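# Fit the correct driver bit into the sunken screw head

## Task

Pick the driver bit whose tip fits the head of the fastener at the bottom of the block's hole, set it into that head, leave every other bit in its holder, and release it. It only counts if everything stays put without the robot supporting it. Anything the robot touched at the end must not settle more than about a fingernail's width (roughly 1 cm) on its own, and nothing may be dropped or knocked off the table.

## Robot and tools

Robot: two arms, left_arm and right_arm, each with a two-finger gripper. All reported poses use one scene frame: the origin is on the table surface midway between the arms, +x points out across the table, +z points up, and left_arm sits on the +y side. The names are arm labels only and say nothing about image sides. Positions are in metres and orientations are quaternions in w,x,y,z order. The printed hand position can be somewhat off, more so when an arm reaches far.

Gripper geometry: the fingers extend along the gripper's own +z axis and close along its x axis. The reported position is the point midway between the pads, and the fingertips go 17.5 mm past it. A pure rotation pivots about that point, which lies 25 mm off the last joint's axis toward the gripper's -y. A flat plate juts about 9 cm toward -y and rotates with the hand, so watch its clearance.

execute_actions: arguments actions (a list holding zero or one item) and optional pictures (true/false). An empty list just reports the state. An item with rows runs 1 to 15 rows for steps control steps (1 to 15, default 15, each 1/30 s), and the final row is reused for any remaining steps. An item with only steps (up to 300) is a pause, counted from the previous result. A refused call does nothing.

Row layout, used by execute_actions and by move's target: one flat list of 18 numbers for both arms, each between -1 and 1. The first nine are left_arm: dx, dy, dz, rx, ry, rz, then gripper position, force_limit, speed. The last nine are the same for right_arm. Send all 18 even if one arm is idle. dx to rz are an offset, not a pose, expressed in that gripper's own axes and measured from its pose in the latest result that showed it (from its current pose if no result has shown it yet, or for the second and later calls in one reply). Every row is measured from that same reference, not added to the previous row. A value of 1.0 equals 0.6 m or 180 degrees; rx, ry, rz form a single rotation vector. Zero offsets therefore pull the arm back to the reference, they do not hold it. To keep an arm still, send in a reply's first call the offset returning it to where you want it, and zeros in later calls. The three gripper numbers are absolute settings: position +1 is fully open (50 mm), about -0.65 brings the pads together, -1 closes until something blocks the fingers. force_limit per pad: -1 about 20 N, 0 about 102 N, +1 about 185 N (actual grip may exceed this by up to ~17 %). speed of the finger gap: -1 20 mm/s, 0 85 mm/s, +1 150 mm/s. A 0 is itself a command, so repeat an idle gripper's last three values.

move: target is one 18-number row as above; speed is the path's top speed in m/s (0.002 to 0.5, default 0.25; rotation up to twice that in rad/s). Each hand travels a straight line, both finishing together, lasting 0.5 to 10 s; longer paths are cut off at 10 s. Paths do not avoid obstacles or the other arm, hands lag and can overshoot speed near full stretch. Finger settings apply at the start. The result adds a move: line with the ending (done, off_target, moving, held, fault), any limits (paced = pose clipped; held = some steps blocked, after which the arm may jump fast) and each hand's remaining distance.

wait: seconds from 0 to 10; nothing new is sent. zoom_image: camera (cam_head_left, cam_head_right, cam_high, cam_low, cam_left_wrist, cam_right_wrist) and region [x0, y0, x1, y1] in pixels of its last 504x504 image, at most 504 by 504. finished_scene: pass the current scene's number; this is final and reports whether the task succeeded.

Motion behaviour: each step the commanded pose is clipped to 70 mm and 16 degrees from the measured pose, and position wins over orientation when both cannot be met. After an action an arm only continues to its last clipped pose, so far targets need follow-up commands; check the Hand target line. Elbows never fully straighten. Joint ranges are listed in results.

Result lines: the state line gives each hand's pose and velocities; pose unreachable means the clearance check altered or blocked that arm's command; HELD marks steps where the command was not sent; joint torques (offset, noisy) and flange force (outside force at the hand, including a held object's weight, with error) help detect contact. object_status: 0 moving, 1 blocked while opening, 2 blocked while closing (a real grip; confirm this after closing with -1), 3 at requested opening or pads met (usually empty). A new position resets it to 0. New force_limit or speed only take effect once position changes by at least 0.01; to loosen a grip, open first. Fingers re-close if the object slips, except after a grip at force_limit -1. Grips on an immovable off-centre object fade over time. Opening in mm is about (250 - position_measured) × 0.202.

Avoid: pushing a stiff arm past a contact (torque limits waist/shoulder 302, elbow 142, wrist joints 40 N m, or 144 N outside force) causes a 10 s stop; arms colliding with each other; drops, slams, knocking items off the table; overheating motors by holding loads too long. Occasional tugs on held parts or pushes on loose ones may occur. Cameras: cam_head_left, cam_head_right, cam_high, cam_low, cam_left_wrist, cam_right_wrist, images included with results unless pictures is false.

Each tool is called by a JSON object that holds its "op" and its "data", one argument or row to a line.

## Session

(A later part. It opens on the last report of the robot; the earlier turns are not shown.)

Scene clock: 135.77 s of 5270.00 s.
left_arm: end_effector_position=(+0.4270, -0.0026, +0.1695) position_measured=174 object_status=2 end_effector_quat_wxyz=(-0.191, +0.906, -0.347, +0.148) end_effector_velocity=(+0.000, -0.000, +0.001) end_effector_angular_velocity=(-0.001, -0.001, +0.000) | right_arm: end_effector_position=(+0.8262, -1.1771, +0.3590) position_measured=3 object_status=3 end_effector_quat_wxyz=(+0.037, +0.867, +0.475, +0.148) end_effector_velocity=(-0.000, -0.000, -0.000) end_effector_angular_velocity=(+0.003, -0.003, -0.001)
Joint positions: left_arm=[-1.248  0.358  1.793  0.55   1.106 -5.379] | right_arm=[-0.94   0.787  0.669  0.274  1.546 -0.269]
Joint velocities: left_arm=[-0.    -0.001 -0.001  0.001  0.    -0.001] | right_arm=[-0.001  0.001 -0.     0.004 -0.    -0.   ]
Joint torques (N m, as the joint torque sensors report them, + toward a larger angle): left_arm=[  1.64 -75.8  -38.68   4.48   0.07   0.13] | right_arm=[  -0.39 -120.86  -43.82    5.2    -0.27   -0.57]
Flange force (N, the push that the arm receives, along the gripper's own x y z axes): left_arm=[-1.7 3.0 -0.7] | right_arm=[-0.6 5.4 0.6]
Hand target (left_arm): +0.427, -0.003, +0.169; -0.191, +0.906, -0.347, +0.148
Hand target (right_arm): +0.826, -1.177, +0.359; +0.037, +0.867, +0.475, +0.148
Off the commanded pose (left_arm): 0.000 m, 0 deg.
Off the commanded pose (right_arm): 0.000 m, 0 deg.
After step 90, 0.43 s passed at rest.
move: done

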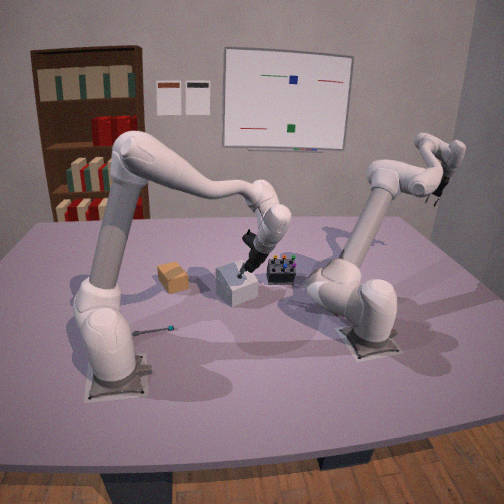

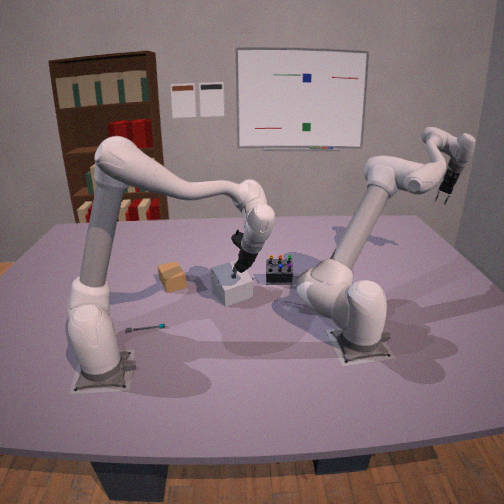

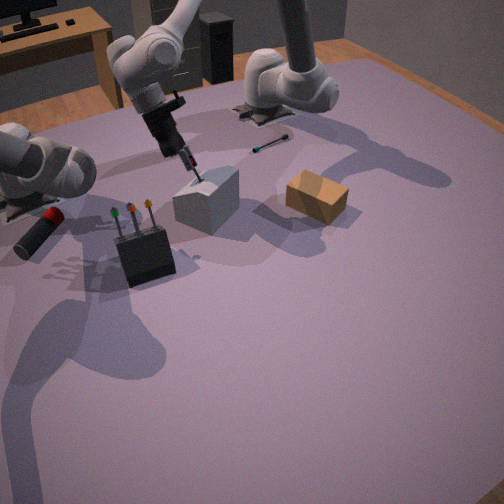

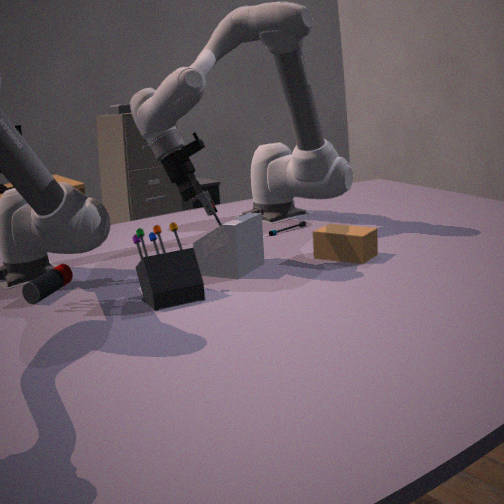

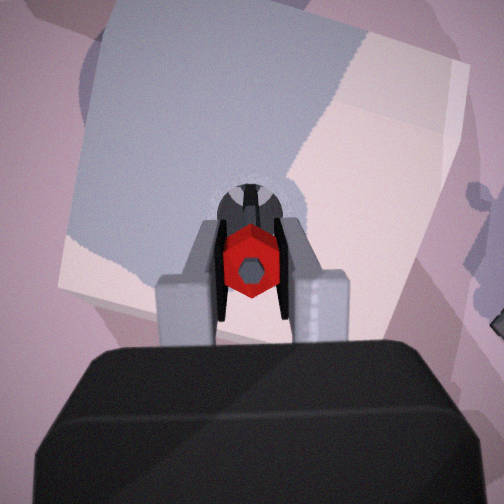

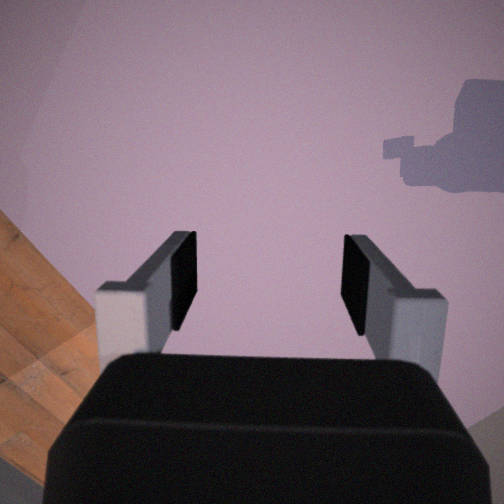

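{"op": "move", "data": {
  "target": [0,0,0.0025,0,0,0,-1,-0.5,0,0,0,0,0,0,0,1,0,0],
  "speed": 0.004
}}

Scene clock: 137.83 s of 5270.00 s.
left_arm: end_effector_position=(+0.4276, -0.0023, +0.1684) position_measured=174 object_status=2 end_effector_quat_wxyz=(-0.191, +0.906, -0.347, +0.149) end_effector_velocity=(+0.001, -0.000, +0.000) end_effector_angular_velocity=(-0.001, -0.000, -0.000) | right_arm: end_effector_position=(+0.8262, -1.1771, +0.3590) position_measured=3 object_status=3 end_effector_quat_wxyz=(+0.037, +0.867, +0.475, +0.148) end_effector_velocity=(-0.001, -0.001, +0.001) end_effector_angular_velocity=(-0.001, +0.000, -0.001)
Joint positions: left_arm=[-1.247  0.359  1.794  0.551  1.104 -5.38 ] | right_arm=[-0.94   0.787  0.669  0.274  1.546 -0.269]
Joint velocities: left_arm=[ 0.001  0.    -0.001  0.    -0.001  0.001] | right_arm=[-0.001 -0.001 -0.    -0.001  0.     0.   ]
Joint torques (N m, as the joint torque sensors report them, + toward a larger angle): left_arm=[ 22.69 -38.91 -12.01   4.69  -0.24   0.18] | right_arm=[  -2.44 -122.68  -44.54    5.16   -0.5    -0.39]
Flange force (N, the push that the arm receives, along the gripper's own x y z axes): left_arm=[-1.5 3.8 -64.4] | right_arm=[0.3 7.0 1.9]
Hand target (left_arm): +0.428, -0.002, +0.168; -0.191, +0.906, -0.347, +0.148
Hand target (right_arm): +0.826, -1.177, +0.359; +0.037, +0.867, +0.475, +0.148
Off the commanded pose (left_arm): 0.000 m, 0 deg.
Off the commanded pose (right_arm): 0.000 m, 0 deg.
move: done

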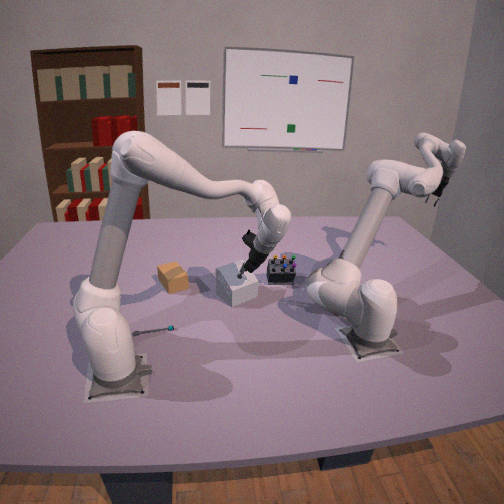

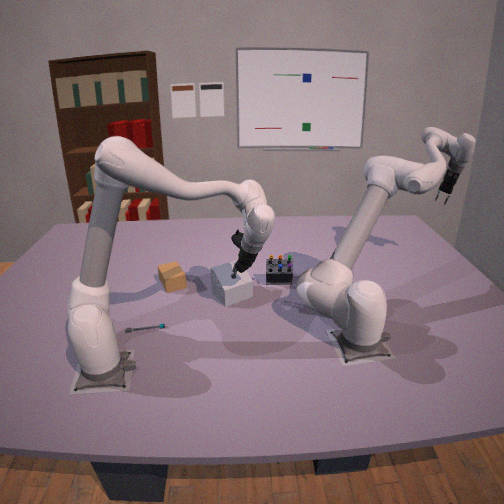

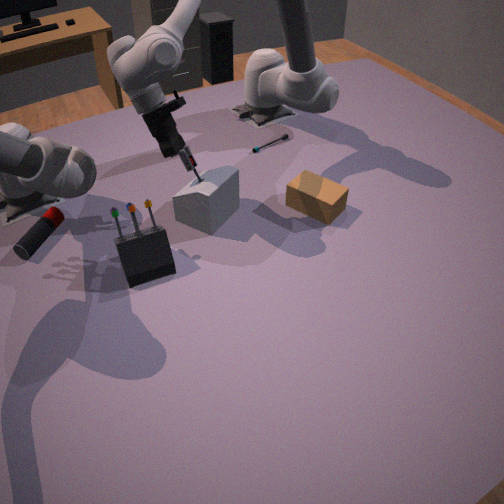

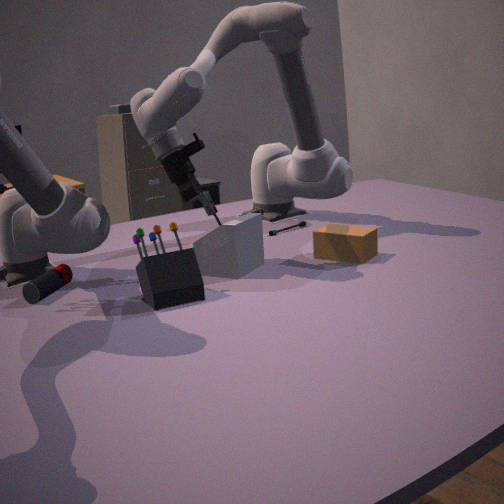

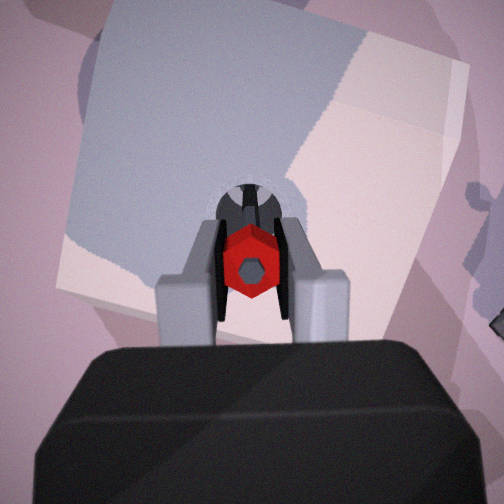

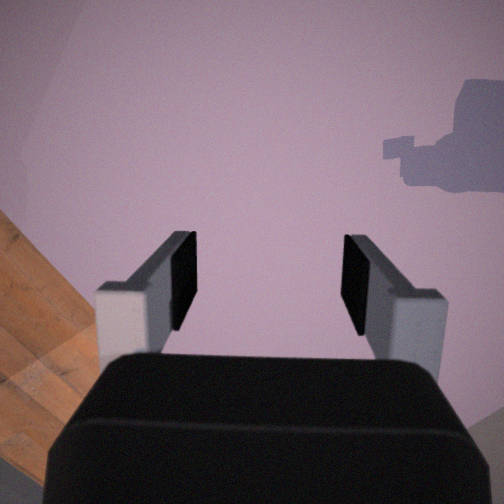

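{"op": "move", "data": {
  "target": [0,0,-0.002,0,0,0,-1,-0.5,0,0,0,0,0,0,0,1,0,0],
  "speed": 0.004
}}

{"op": "move", "data": {
  "target": [0.0025,0,0,0,0,0,-1,-0.5,0,0,0,0,0,0,0,1,0,0],
  "speed": 0.004
}}

{"op": "zoom_image", "data": {
  "camera": "cam_left_wrist",
  "region": [200,160,300,260]
}}

Scene clock: 142.57 s of 5270.00 s.
left_arm: end_effector_position=(+0.4271, -0.0025, +0.1693) position_measured=174 object_status=2 end_effector_quat_wxyz=(-0.191, +0.906, -0.347, +0.148) end_effector_velocity=(+0.001, -0.002, +0.002) end_effector_angular_velocity=(-0.002, -0.001, -0.001) | right_arm: end_effector_position=(+0.8262, -1.1771, +0.3590) position_measured=3 object_status=3 end_effector_quat_wxyz=(+0.037, +0.867, +0.475, +0.148) end_effector_velocity=(+0.000, +0.000, +0.000) end_effector_angular_velocity=(+0.000, -0.002, -0.000)
Joint positions: left_arm=[-1.247  0.359  1.793  0.551  1.106 -5.379] | right_arm=[-0.94   0.787  0.669  0.274  1.546 -0.269]
Joint velocities: left_arm=[-0.    -0.    -0.004  0.     0.001  0.001] | right_arm=[-0.    -0.001  0.001  0.002 -0.001 -0.   ]
Joint torques (N m, as the joint torque sensors report them, + toward a larger angle): left_arm=[  0.27 -74.19 -39.29   4.22   0.43  -0.1 ] | right_arm=[  -2.56 -120.96  -44.23    5.34   -0.53   -0.5 ]
Flange force (N, the push that the arm receives, along the gripper's own x y z axes): left_arm=[-3.6 -0.6 0.8] | right_arm=[2.0 4.4 1.4]
Hand target (left_arm): +0.427, -0.003, +0.169; -0.191, +0.906, -0.347, +0.149
Hand target (right_arm): +0.826, -1.177, +0.359; +0.037, +0.867, +0.475, +0.148
Off the commanded pose (left_arm): 0.000 m, 0 deg.
Off the commanded pose (right_arm): 0.000 m, 0 deg.
After step 90, 1.03 s passed at rest.
move: done

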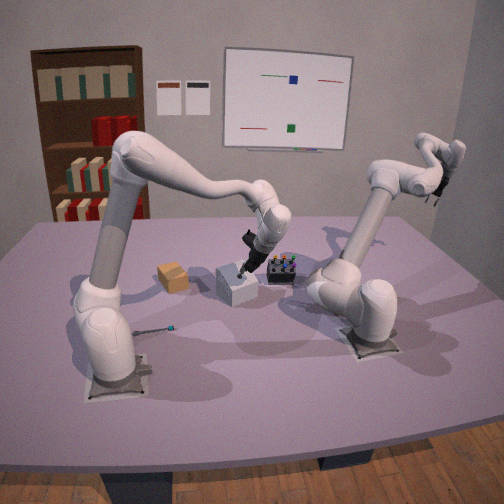

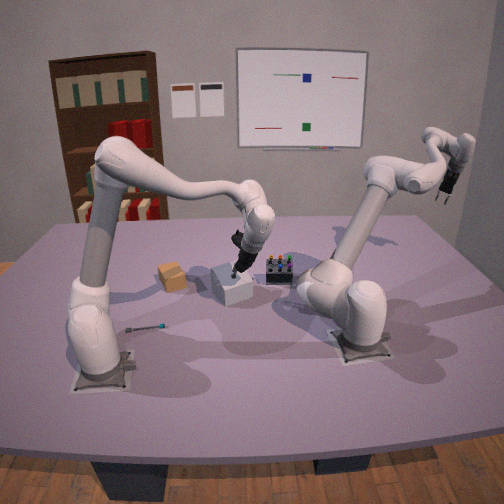

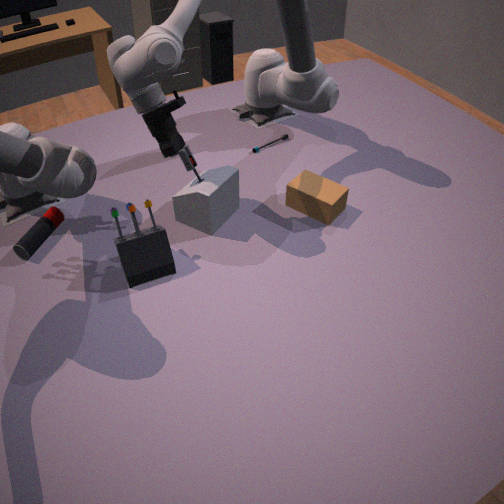

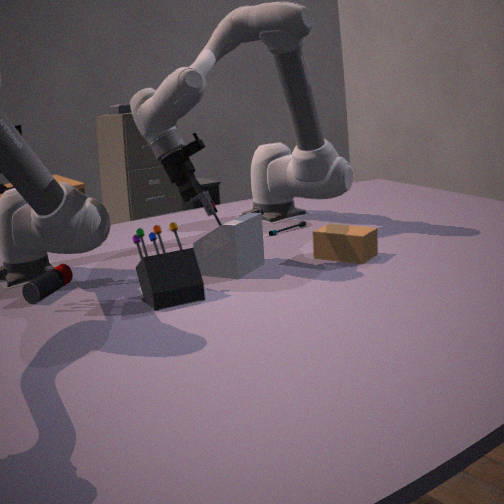

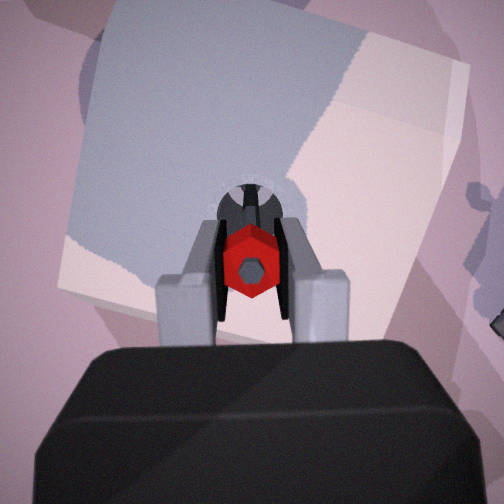

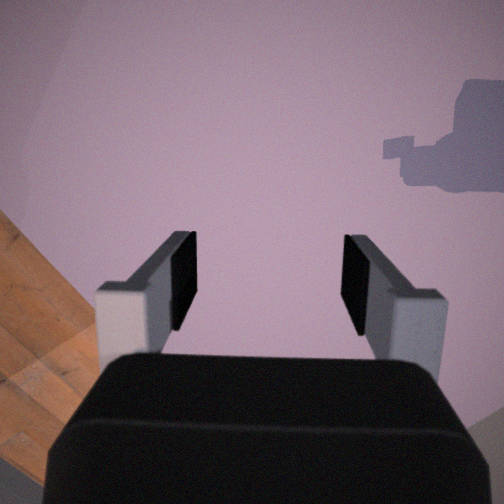

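Scene clock: 143.27 s of 5270.00 s.
left_arm: end_effector_position=(+0.4282, -0.0036, +0.1695) position_measured=174 object_status=2 end_effector_quat_wxyz=(-0.191, +0.906, -0.347, +0.148) end_effector_velocity=(+0.000, -0.000, -0.000) end_effector_angular_velocity=(+0.001, +0.000, -0.001) | right_arm: end_effector_position=(+0.8262, -1.1771, +0.3590) position_measured=3 object_status=3 end_effector_quat_wxyz=(+0.037, +0.867, +0.475, +0.148) end_effector_velocity=(+0.001, +0.002, -0.001) end_effector_angular_velocity=(+0.001, +0.001, +0.002)
Joint positions: left_arm=[-1.247  0.36   1.79   0.55   1.107 -5.378] | right_arm=[-0.94   0.787  0.669  0.274  1.546 -0.269]
Joint velocities: left_arm=[ 0.     0.001 -0.001  0.    -0.     0.001] | right_arm=[ 0.002  0.     0.001 -0.     0.     0.   ]
Joint torques (N m, as the joint torque sensors report them, + toward a larger angle): left_arm=[  1.3  -75.9  -40.29   4.39  -0.7    0.2 ] | right_arm=[   1.15 -121.05  -44.1     5.4    -0.27   -0.38]
Flange force (N, the push that the arm receives, along the gripper's own x y z axes): left_arm=[-4.2 1.6 0.2] | right_arm=[-1.3 4.1 1.0]
Hand target (left_arm): +0.428, -0.004, +0.169; -0.191, +0.906, -0.347, +0.148
Hand target (right_arm): +0.826, -1.177, +0.359; +0.037, +0.867, +0.475, +0.148
Off the commanded pose (left_arm): 0.000 m, 0 deg.
Off the commanded pose (right_arm): 0.000 m, 0 deg.
move: done

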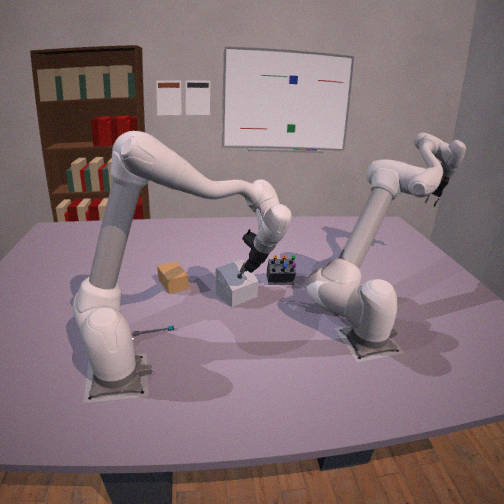

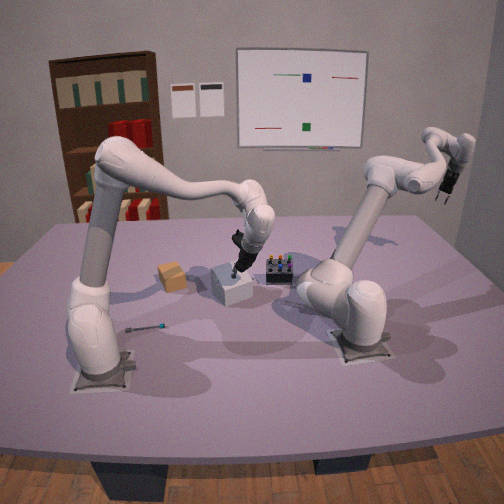

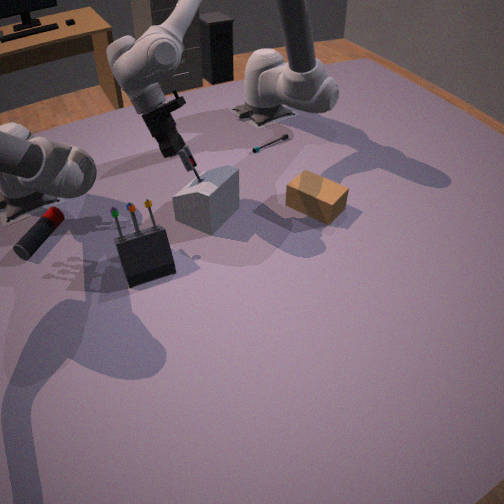

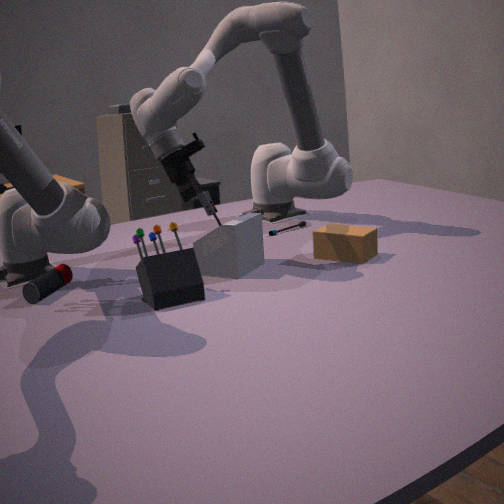

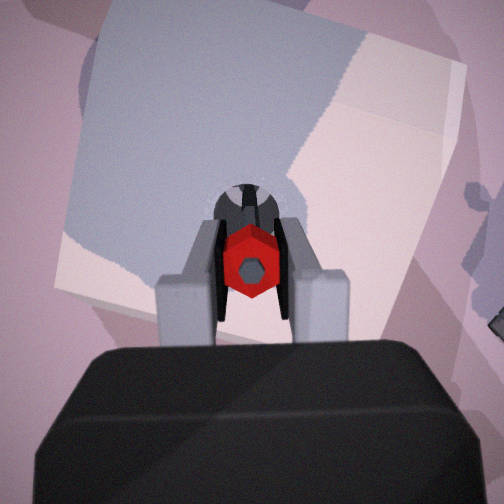

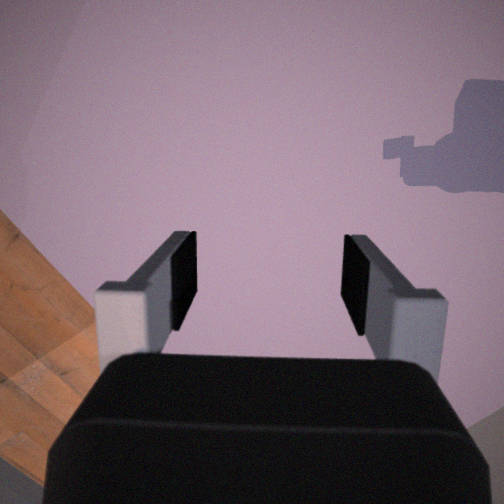

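Region (200, 160, 300, 260) of cam_left_wrist's 504x504 image, scaled by 5.040, with more detail than that image has.

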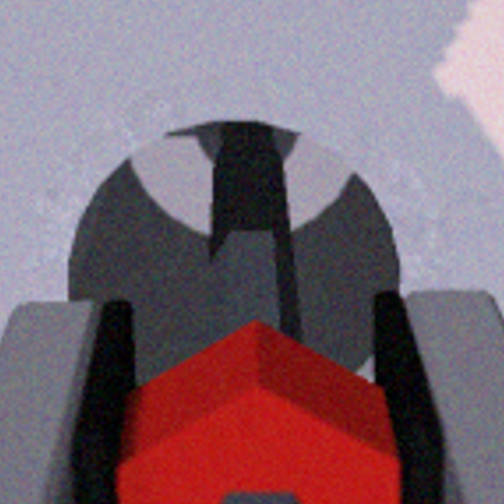

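Tip deflected: it's held in the recess.

{"op": "move", "data": {
  "target": [-0.0025,0,0.0006,0,0,0,-1,-0.5,0,0,0,0,0,0,0,1,0,0],
  "speed": 0.004
}}

{"op": "execute_actions", "data": {
  "actions": [
    {"rows":[[0,0,0,0,0,0,0.5,-0.5,0,0,0,0,0,0,0,1,0,0]],"steps":15}
  ],
  "pictures": false
}}

{"op": "move", "data": {
  "target": [0,0.05,-0.12,0,0,0,0.5,-0.5,0,0,0,0,0,0,0,1,0,0],
  "speed": 0.1
}}

{"op": "zoom_image", "data": {
  "camera": "cam_left_wrist",
  "region": [190,60,310,180]
}}

Scene clock: 147.73 s of 5270.00 s.
left_arm: end_effector_position=(+0.4272, -0.0024, +0.1689) position_measured=174 object_status=2 end_effector_quat_wxyz=(-0.191, +0.906, -0.347, +0.148) end_effector_velocity=(+0.001, +0.001, +0.000) end_effector_angular_velocity=(-0.001, -0.000, +0.003) | right_arm: end_effector_position=(+0.8262, -1.1771, +0.3590) position_measured=3 object_status=3 end_effector_quat_wxyz=(+0.037, +0.867, +0.475, +0.148) end_effector_velocity=(-0.000, +0.000, -0.000) end_effector_angular_velocity=(-0.000, +0.002, +0.000)
Joint positions: left_arm=[-1.247  0.359  1.793  0.551  1.105 -5.379] | right_arm=[-0.94   0.787  0.669  0.274  1.546 -0.269]
Joint velocities: left_arm=[ 0.001 -0.001  0.    -0.001  0.    -0.001] | right_arm=[ 0.    -0.     0.001 -0.002  0.     0.   ]
Joint torques (N m, as the joint torque sensors report them, + toward a larger angle): left_arm=[  0.52 -72.39 -38.41   4.11   0.55  -0.17] | right_arm=[  -0.04 -122.64  -44.34    5.43   -0.5    -0.49]
Flange force (N, the push that the arm receives, along the gripper's own x y z axes): left_arm=[-4.9 -2.4 -1.6] | right_arm=[-1.6 7.3 0.9]
Hand target (left_arm): +0.427, -0.002, +0.169; -0.191, +0.906, -0.347, +0.148
Hand target (right_arm): +0.826, -1.177, +0.359; +0.037, +0.867, +0.475, +0.148
Off the commanded pose (left_arm): 0.000 m, 0 deg.
Off the commanded pose (right_arm): 0.000 m, 0 deg.
After step 90, 0.77 s passed at rest.
move: done

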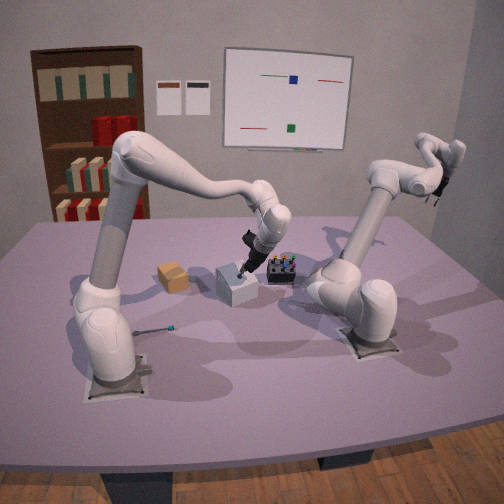

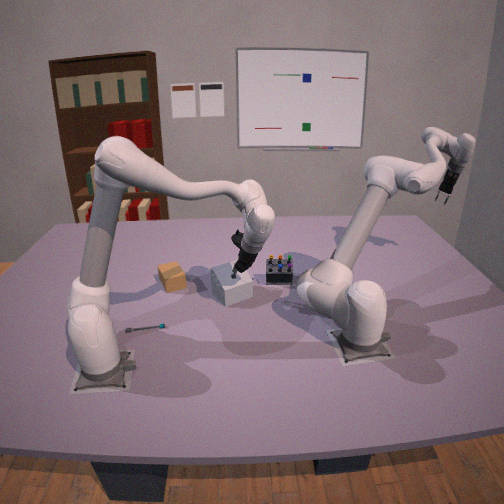

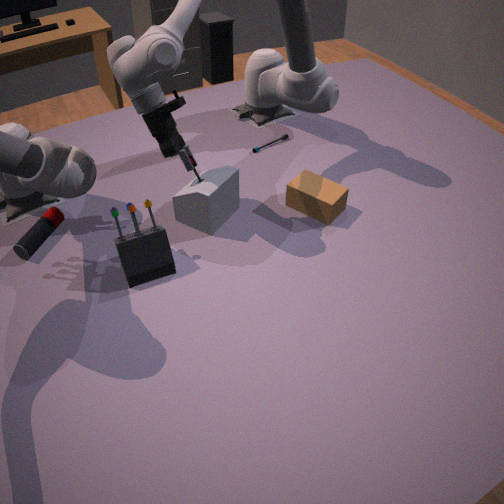

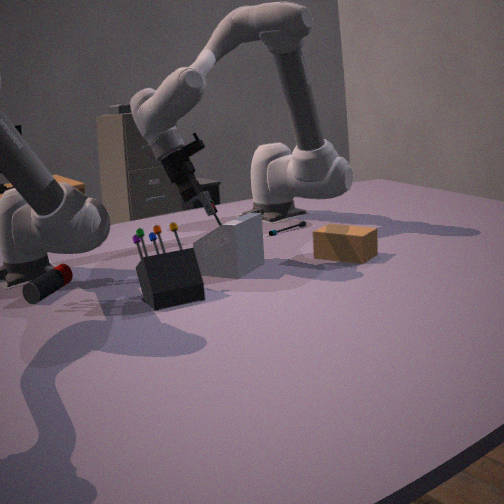

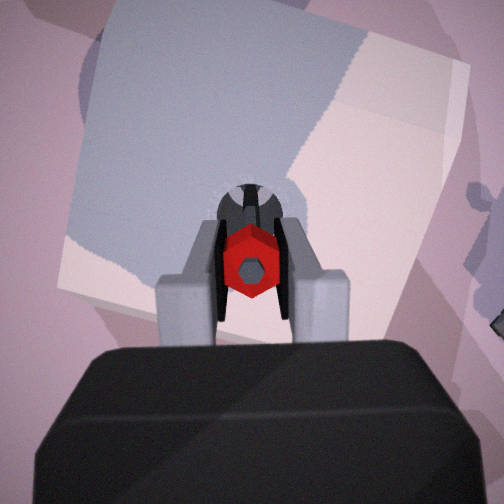

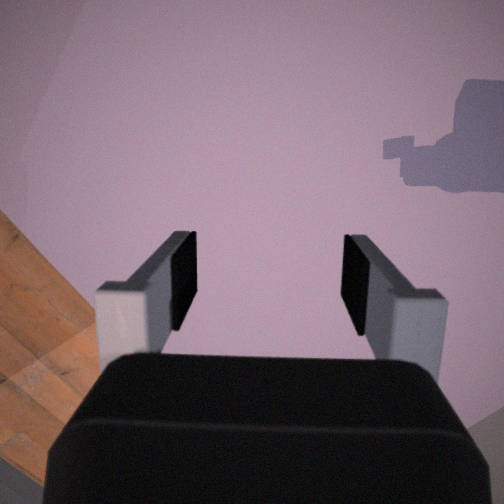

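Scene clock: 148.23 s of 5270.00 s.
left_arm: end_effector_position=(+0.4272, -0.0024, +0.1689) position_measured=78 object_status=3 end_effector_quat_wxyz=(-0.191, +0.906, -0.347, +0.148) end_effector_velocity=(+0.000, +0.001, -0.002) end_effector_angular_velocity=(+0.002, +0.001, +0.001) | right_arm: end_effector_position=(+0.8262, -1.1771, +0.3590) position_measured=3 object_status=3 end_effector_quat_wxyz=(+0.037, +0.867, +0.475, +0.148) end_effector_velocity=(-0.001, -0.001, +0.001) end_effector_angular_velocity=(-0.001, -0.001, -0.001)
Joint positions: left_arm=[-1.247  0.359  1.793  0.551  1.105 -5.379] | right_arm=[-0.94   0.787  0.669  0.274  1.546 -0.269]
Joint velocities: left_arm=[ 0.001  0.001  0.001 -0.    -0.001  0.   ] | right_arm=[-0.001 -0.001 -0.     0.    -0.    -0.   ]
Joint torques (N m, as the joint torque sensors report them, + toward a larger angle): left_arm=[  1.47 -74.88 -39.86   4.2    0.45   0.07] | right_arm=[  -2.08 -120.83  -44.2     5.37   -0.52   -0.62]
Flange force (N, the push that the arm receives, along the gripper's own x y z axes): left_arm=[-5.1 1.5 1.0] | right_arm=[0.9 4.4 1.0]
Hand target (left_arm): +0.427, -0.002, +0.169; -0.191, +0.906, -0.347, +0.148
Hand target (right_arm): +0.826, -1.177, +0.359; +0.037, +0.867, +0.475, +0.148
Off the commanded pose (left_arm): 0.000 m, 0 deg.
Off the commanded pose (right_arm): 0.000 m, 0 deg.
Steps of this call (steps 1 to 15: all 15 steps of this action). Readings (end_effector_position | what the end effector reports):
1: left_arm (+0.4272, -0.0024, +0.1689) | right_arm (+0.8262, -1.1771, +0.3590) | left_arm position_measured=164 object_status=0 | right_arm position_measured=3 object_status=3
2: left_arm (+0.4272, -0.0024, +0.1689) | right_arm (+0.8262, -1.1771, +0.3590) | left_arm position_measured=150 object_status=0 | right_arm position_measured=3 object_status=3
4: left_arm (+0.4272, -0.0024, +0.1689) | right_arm (+0.8262, -1.1771, +0.3590) | left_arm position_measured=122 object_status=0 | right_arm position_measured=3 object_status=3
8: left_arm (+0.4272, -0.0024, +0.1689) | right_arm (+0.8262, -1.1771, +0.3590) | left_arm position_measured=78 object_status=0 | right_arm position_measured=3 object_status=3
15: the state above

Scene clock: 149.53 s of 5270.00 s.
left_arm: end_effector_position=(+0.3810, -0.0403, +0.2191) position_measured=78 object_status=3 end_effector_quat_wxyz=(-0.191, +0.906, -0.347, +0.148) end_effector_velocity=(+0.000, +0.001, -0.000) end_effector_angular_velocity=(+0.001, -0.001, -0.001) | right_arm: end_effector_position=(+0.8262, -1.1771, +0.3590) position_measured=3 object_status=3 end_effector_quat_wxyz=(+0.037, +0.867, +0.475, +0.148) end_effector_velocity=(-0.001, -0.000, +0.000) end_effector_angular_velocity=(-0.001, +0.001, -0.001)
Joint positions: left_arm=[-1.33   0.336  1.722  0.514  1.223 -5.395] | right_arm=[-0.94   0.787  0.669  0.274  1.546 -0.269]
Joint velocities: left_arm=[-0.    -0.     0.001  0.002  0.     0.   ] | right_arm=[-0.    -0.001  0.001 -0.001 -0.     0.   ]
Joint torques (N m, as the joint torque sensors report them, + toward a larger angle): left_arm=[  0.16 -74.63 -41.15   4.57   0.57   0.03] | right_arm=[  -0.53 -121.76  -44.59    5.35   -0.59   -0.46]
Flange force (N, the push that the arm receives, along the gripper's own x y z axes): left_arm=[-3.4 -1.0 1.4] | right_arm=[0.2 4.2 1.5]
Hand target (left_arm): +0.381, -0.040, +0.219; -0.191, +0.906, -0.347, +0.148
Hand target (right_arm): +0.826, -1.177, +0.359; +0.037, +0.867, +0.475, +0.148
Off the commanded pose (left_arm): 0.000 m, 0 deg.
Off the commanded pose (right_arm): 0.000 m, 0 deg.
move: done

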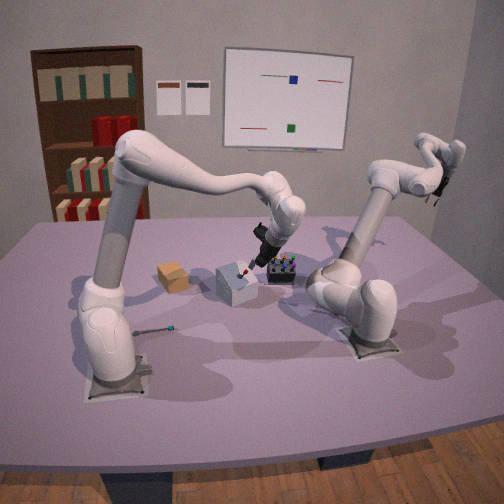

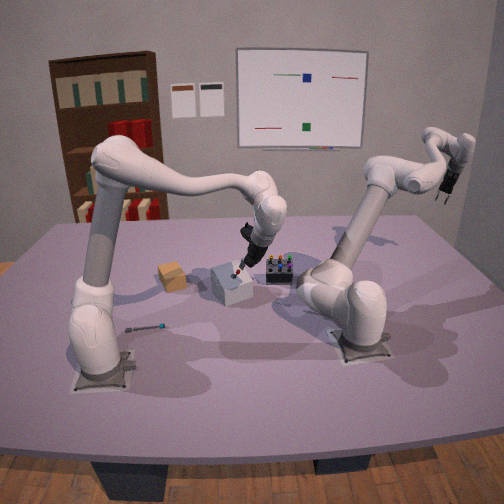

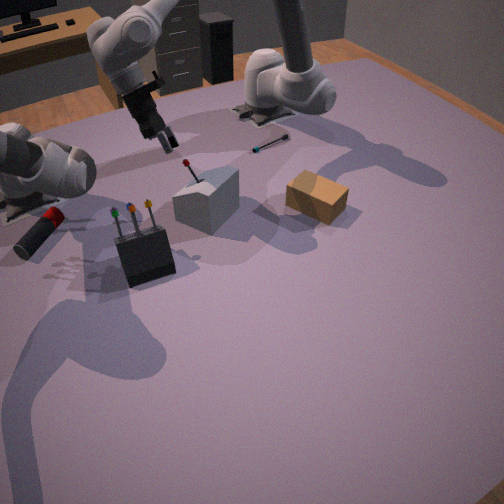

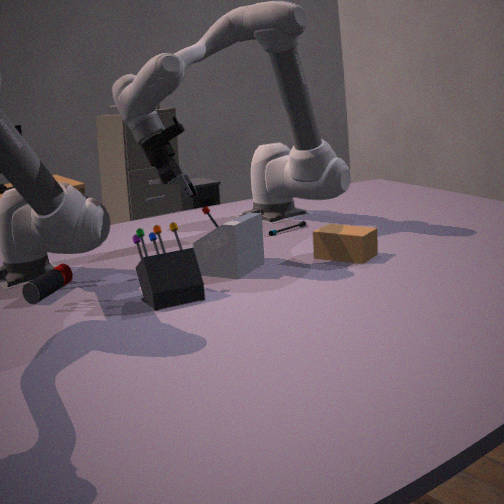

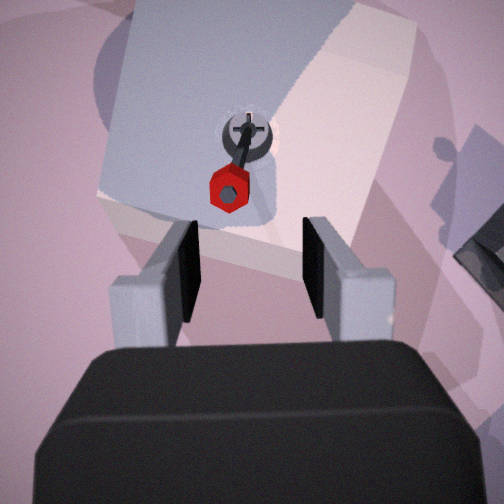

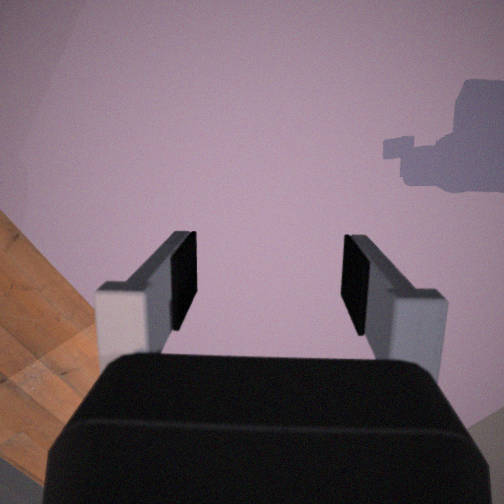

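Region (190, 60, 310, 180) of cam_left_wrist's 504x504 image, scaled by 4.200, with more detail than that image has.

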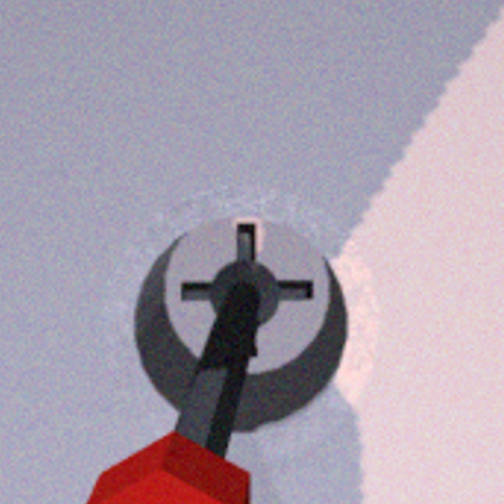

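{"op": "finished_scene", "data": {
  "scene": 2
}}

The scene is finished: the task was done.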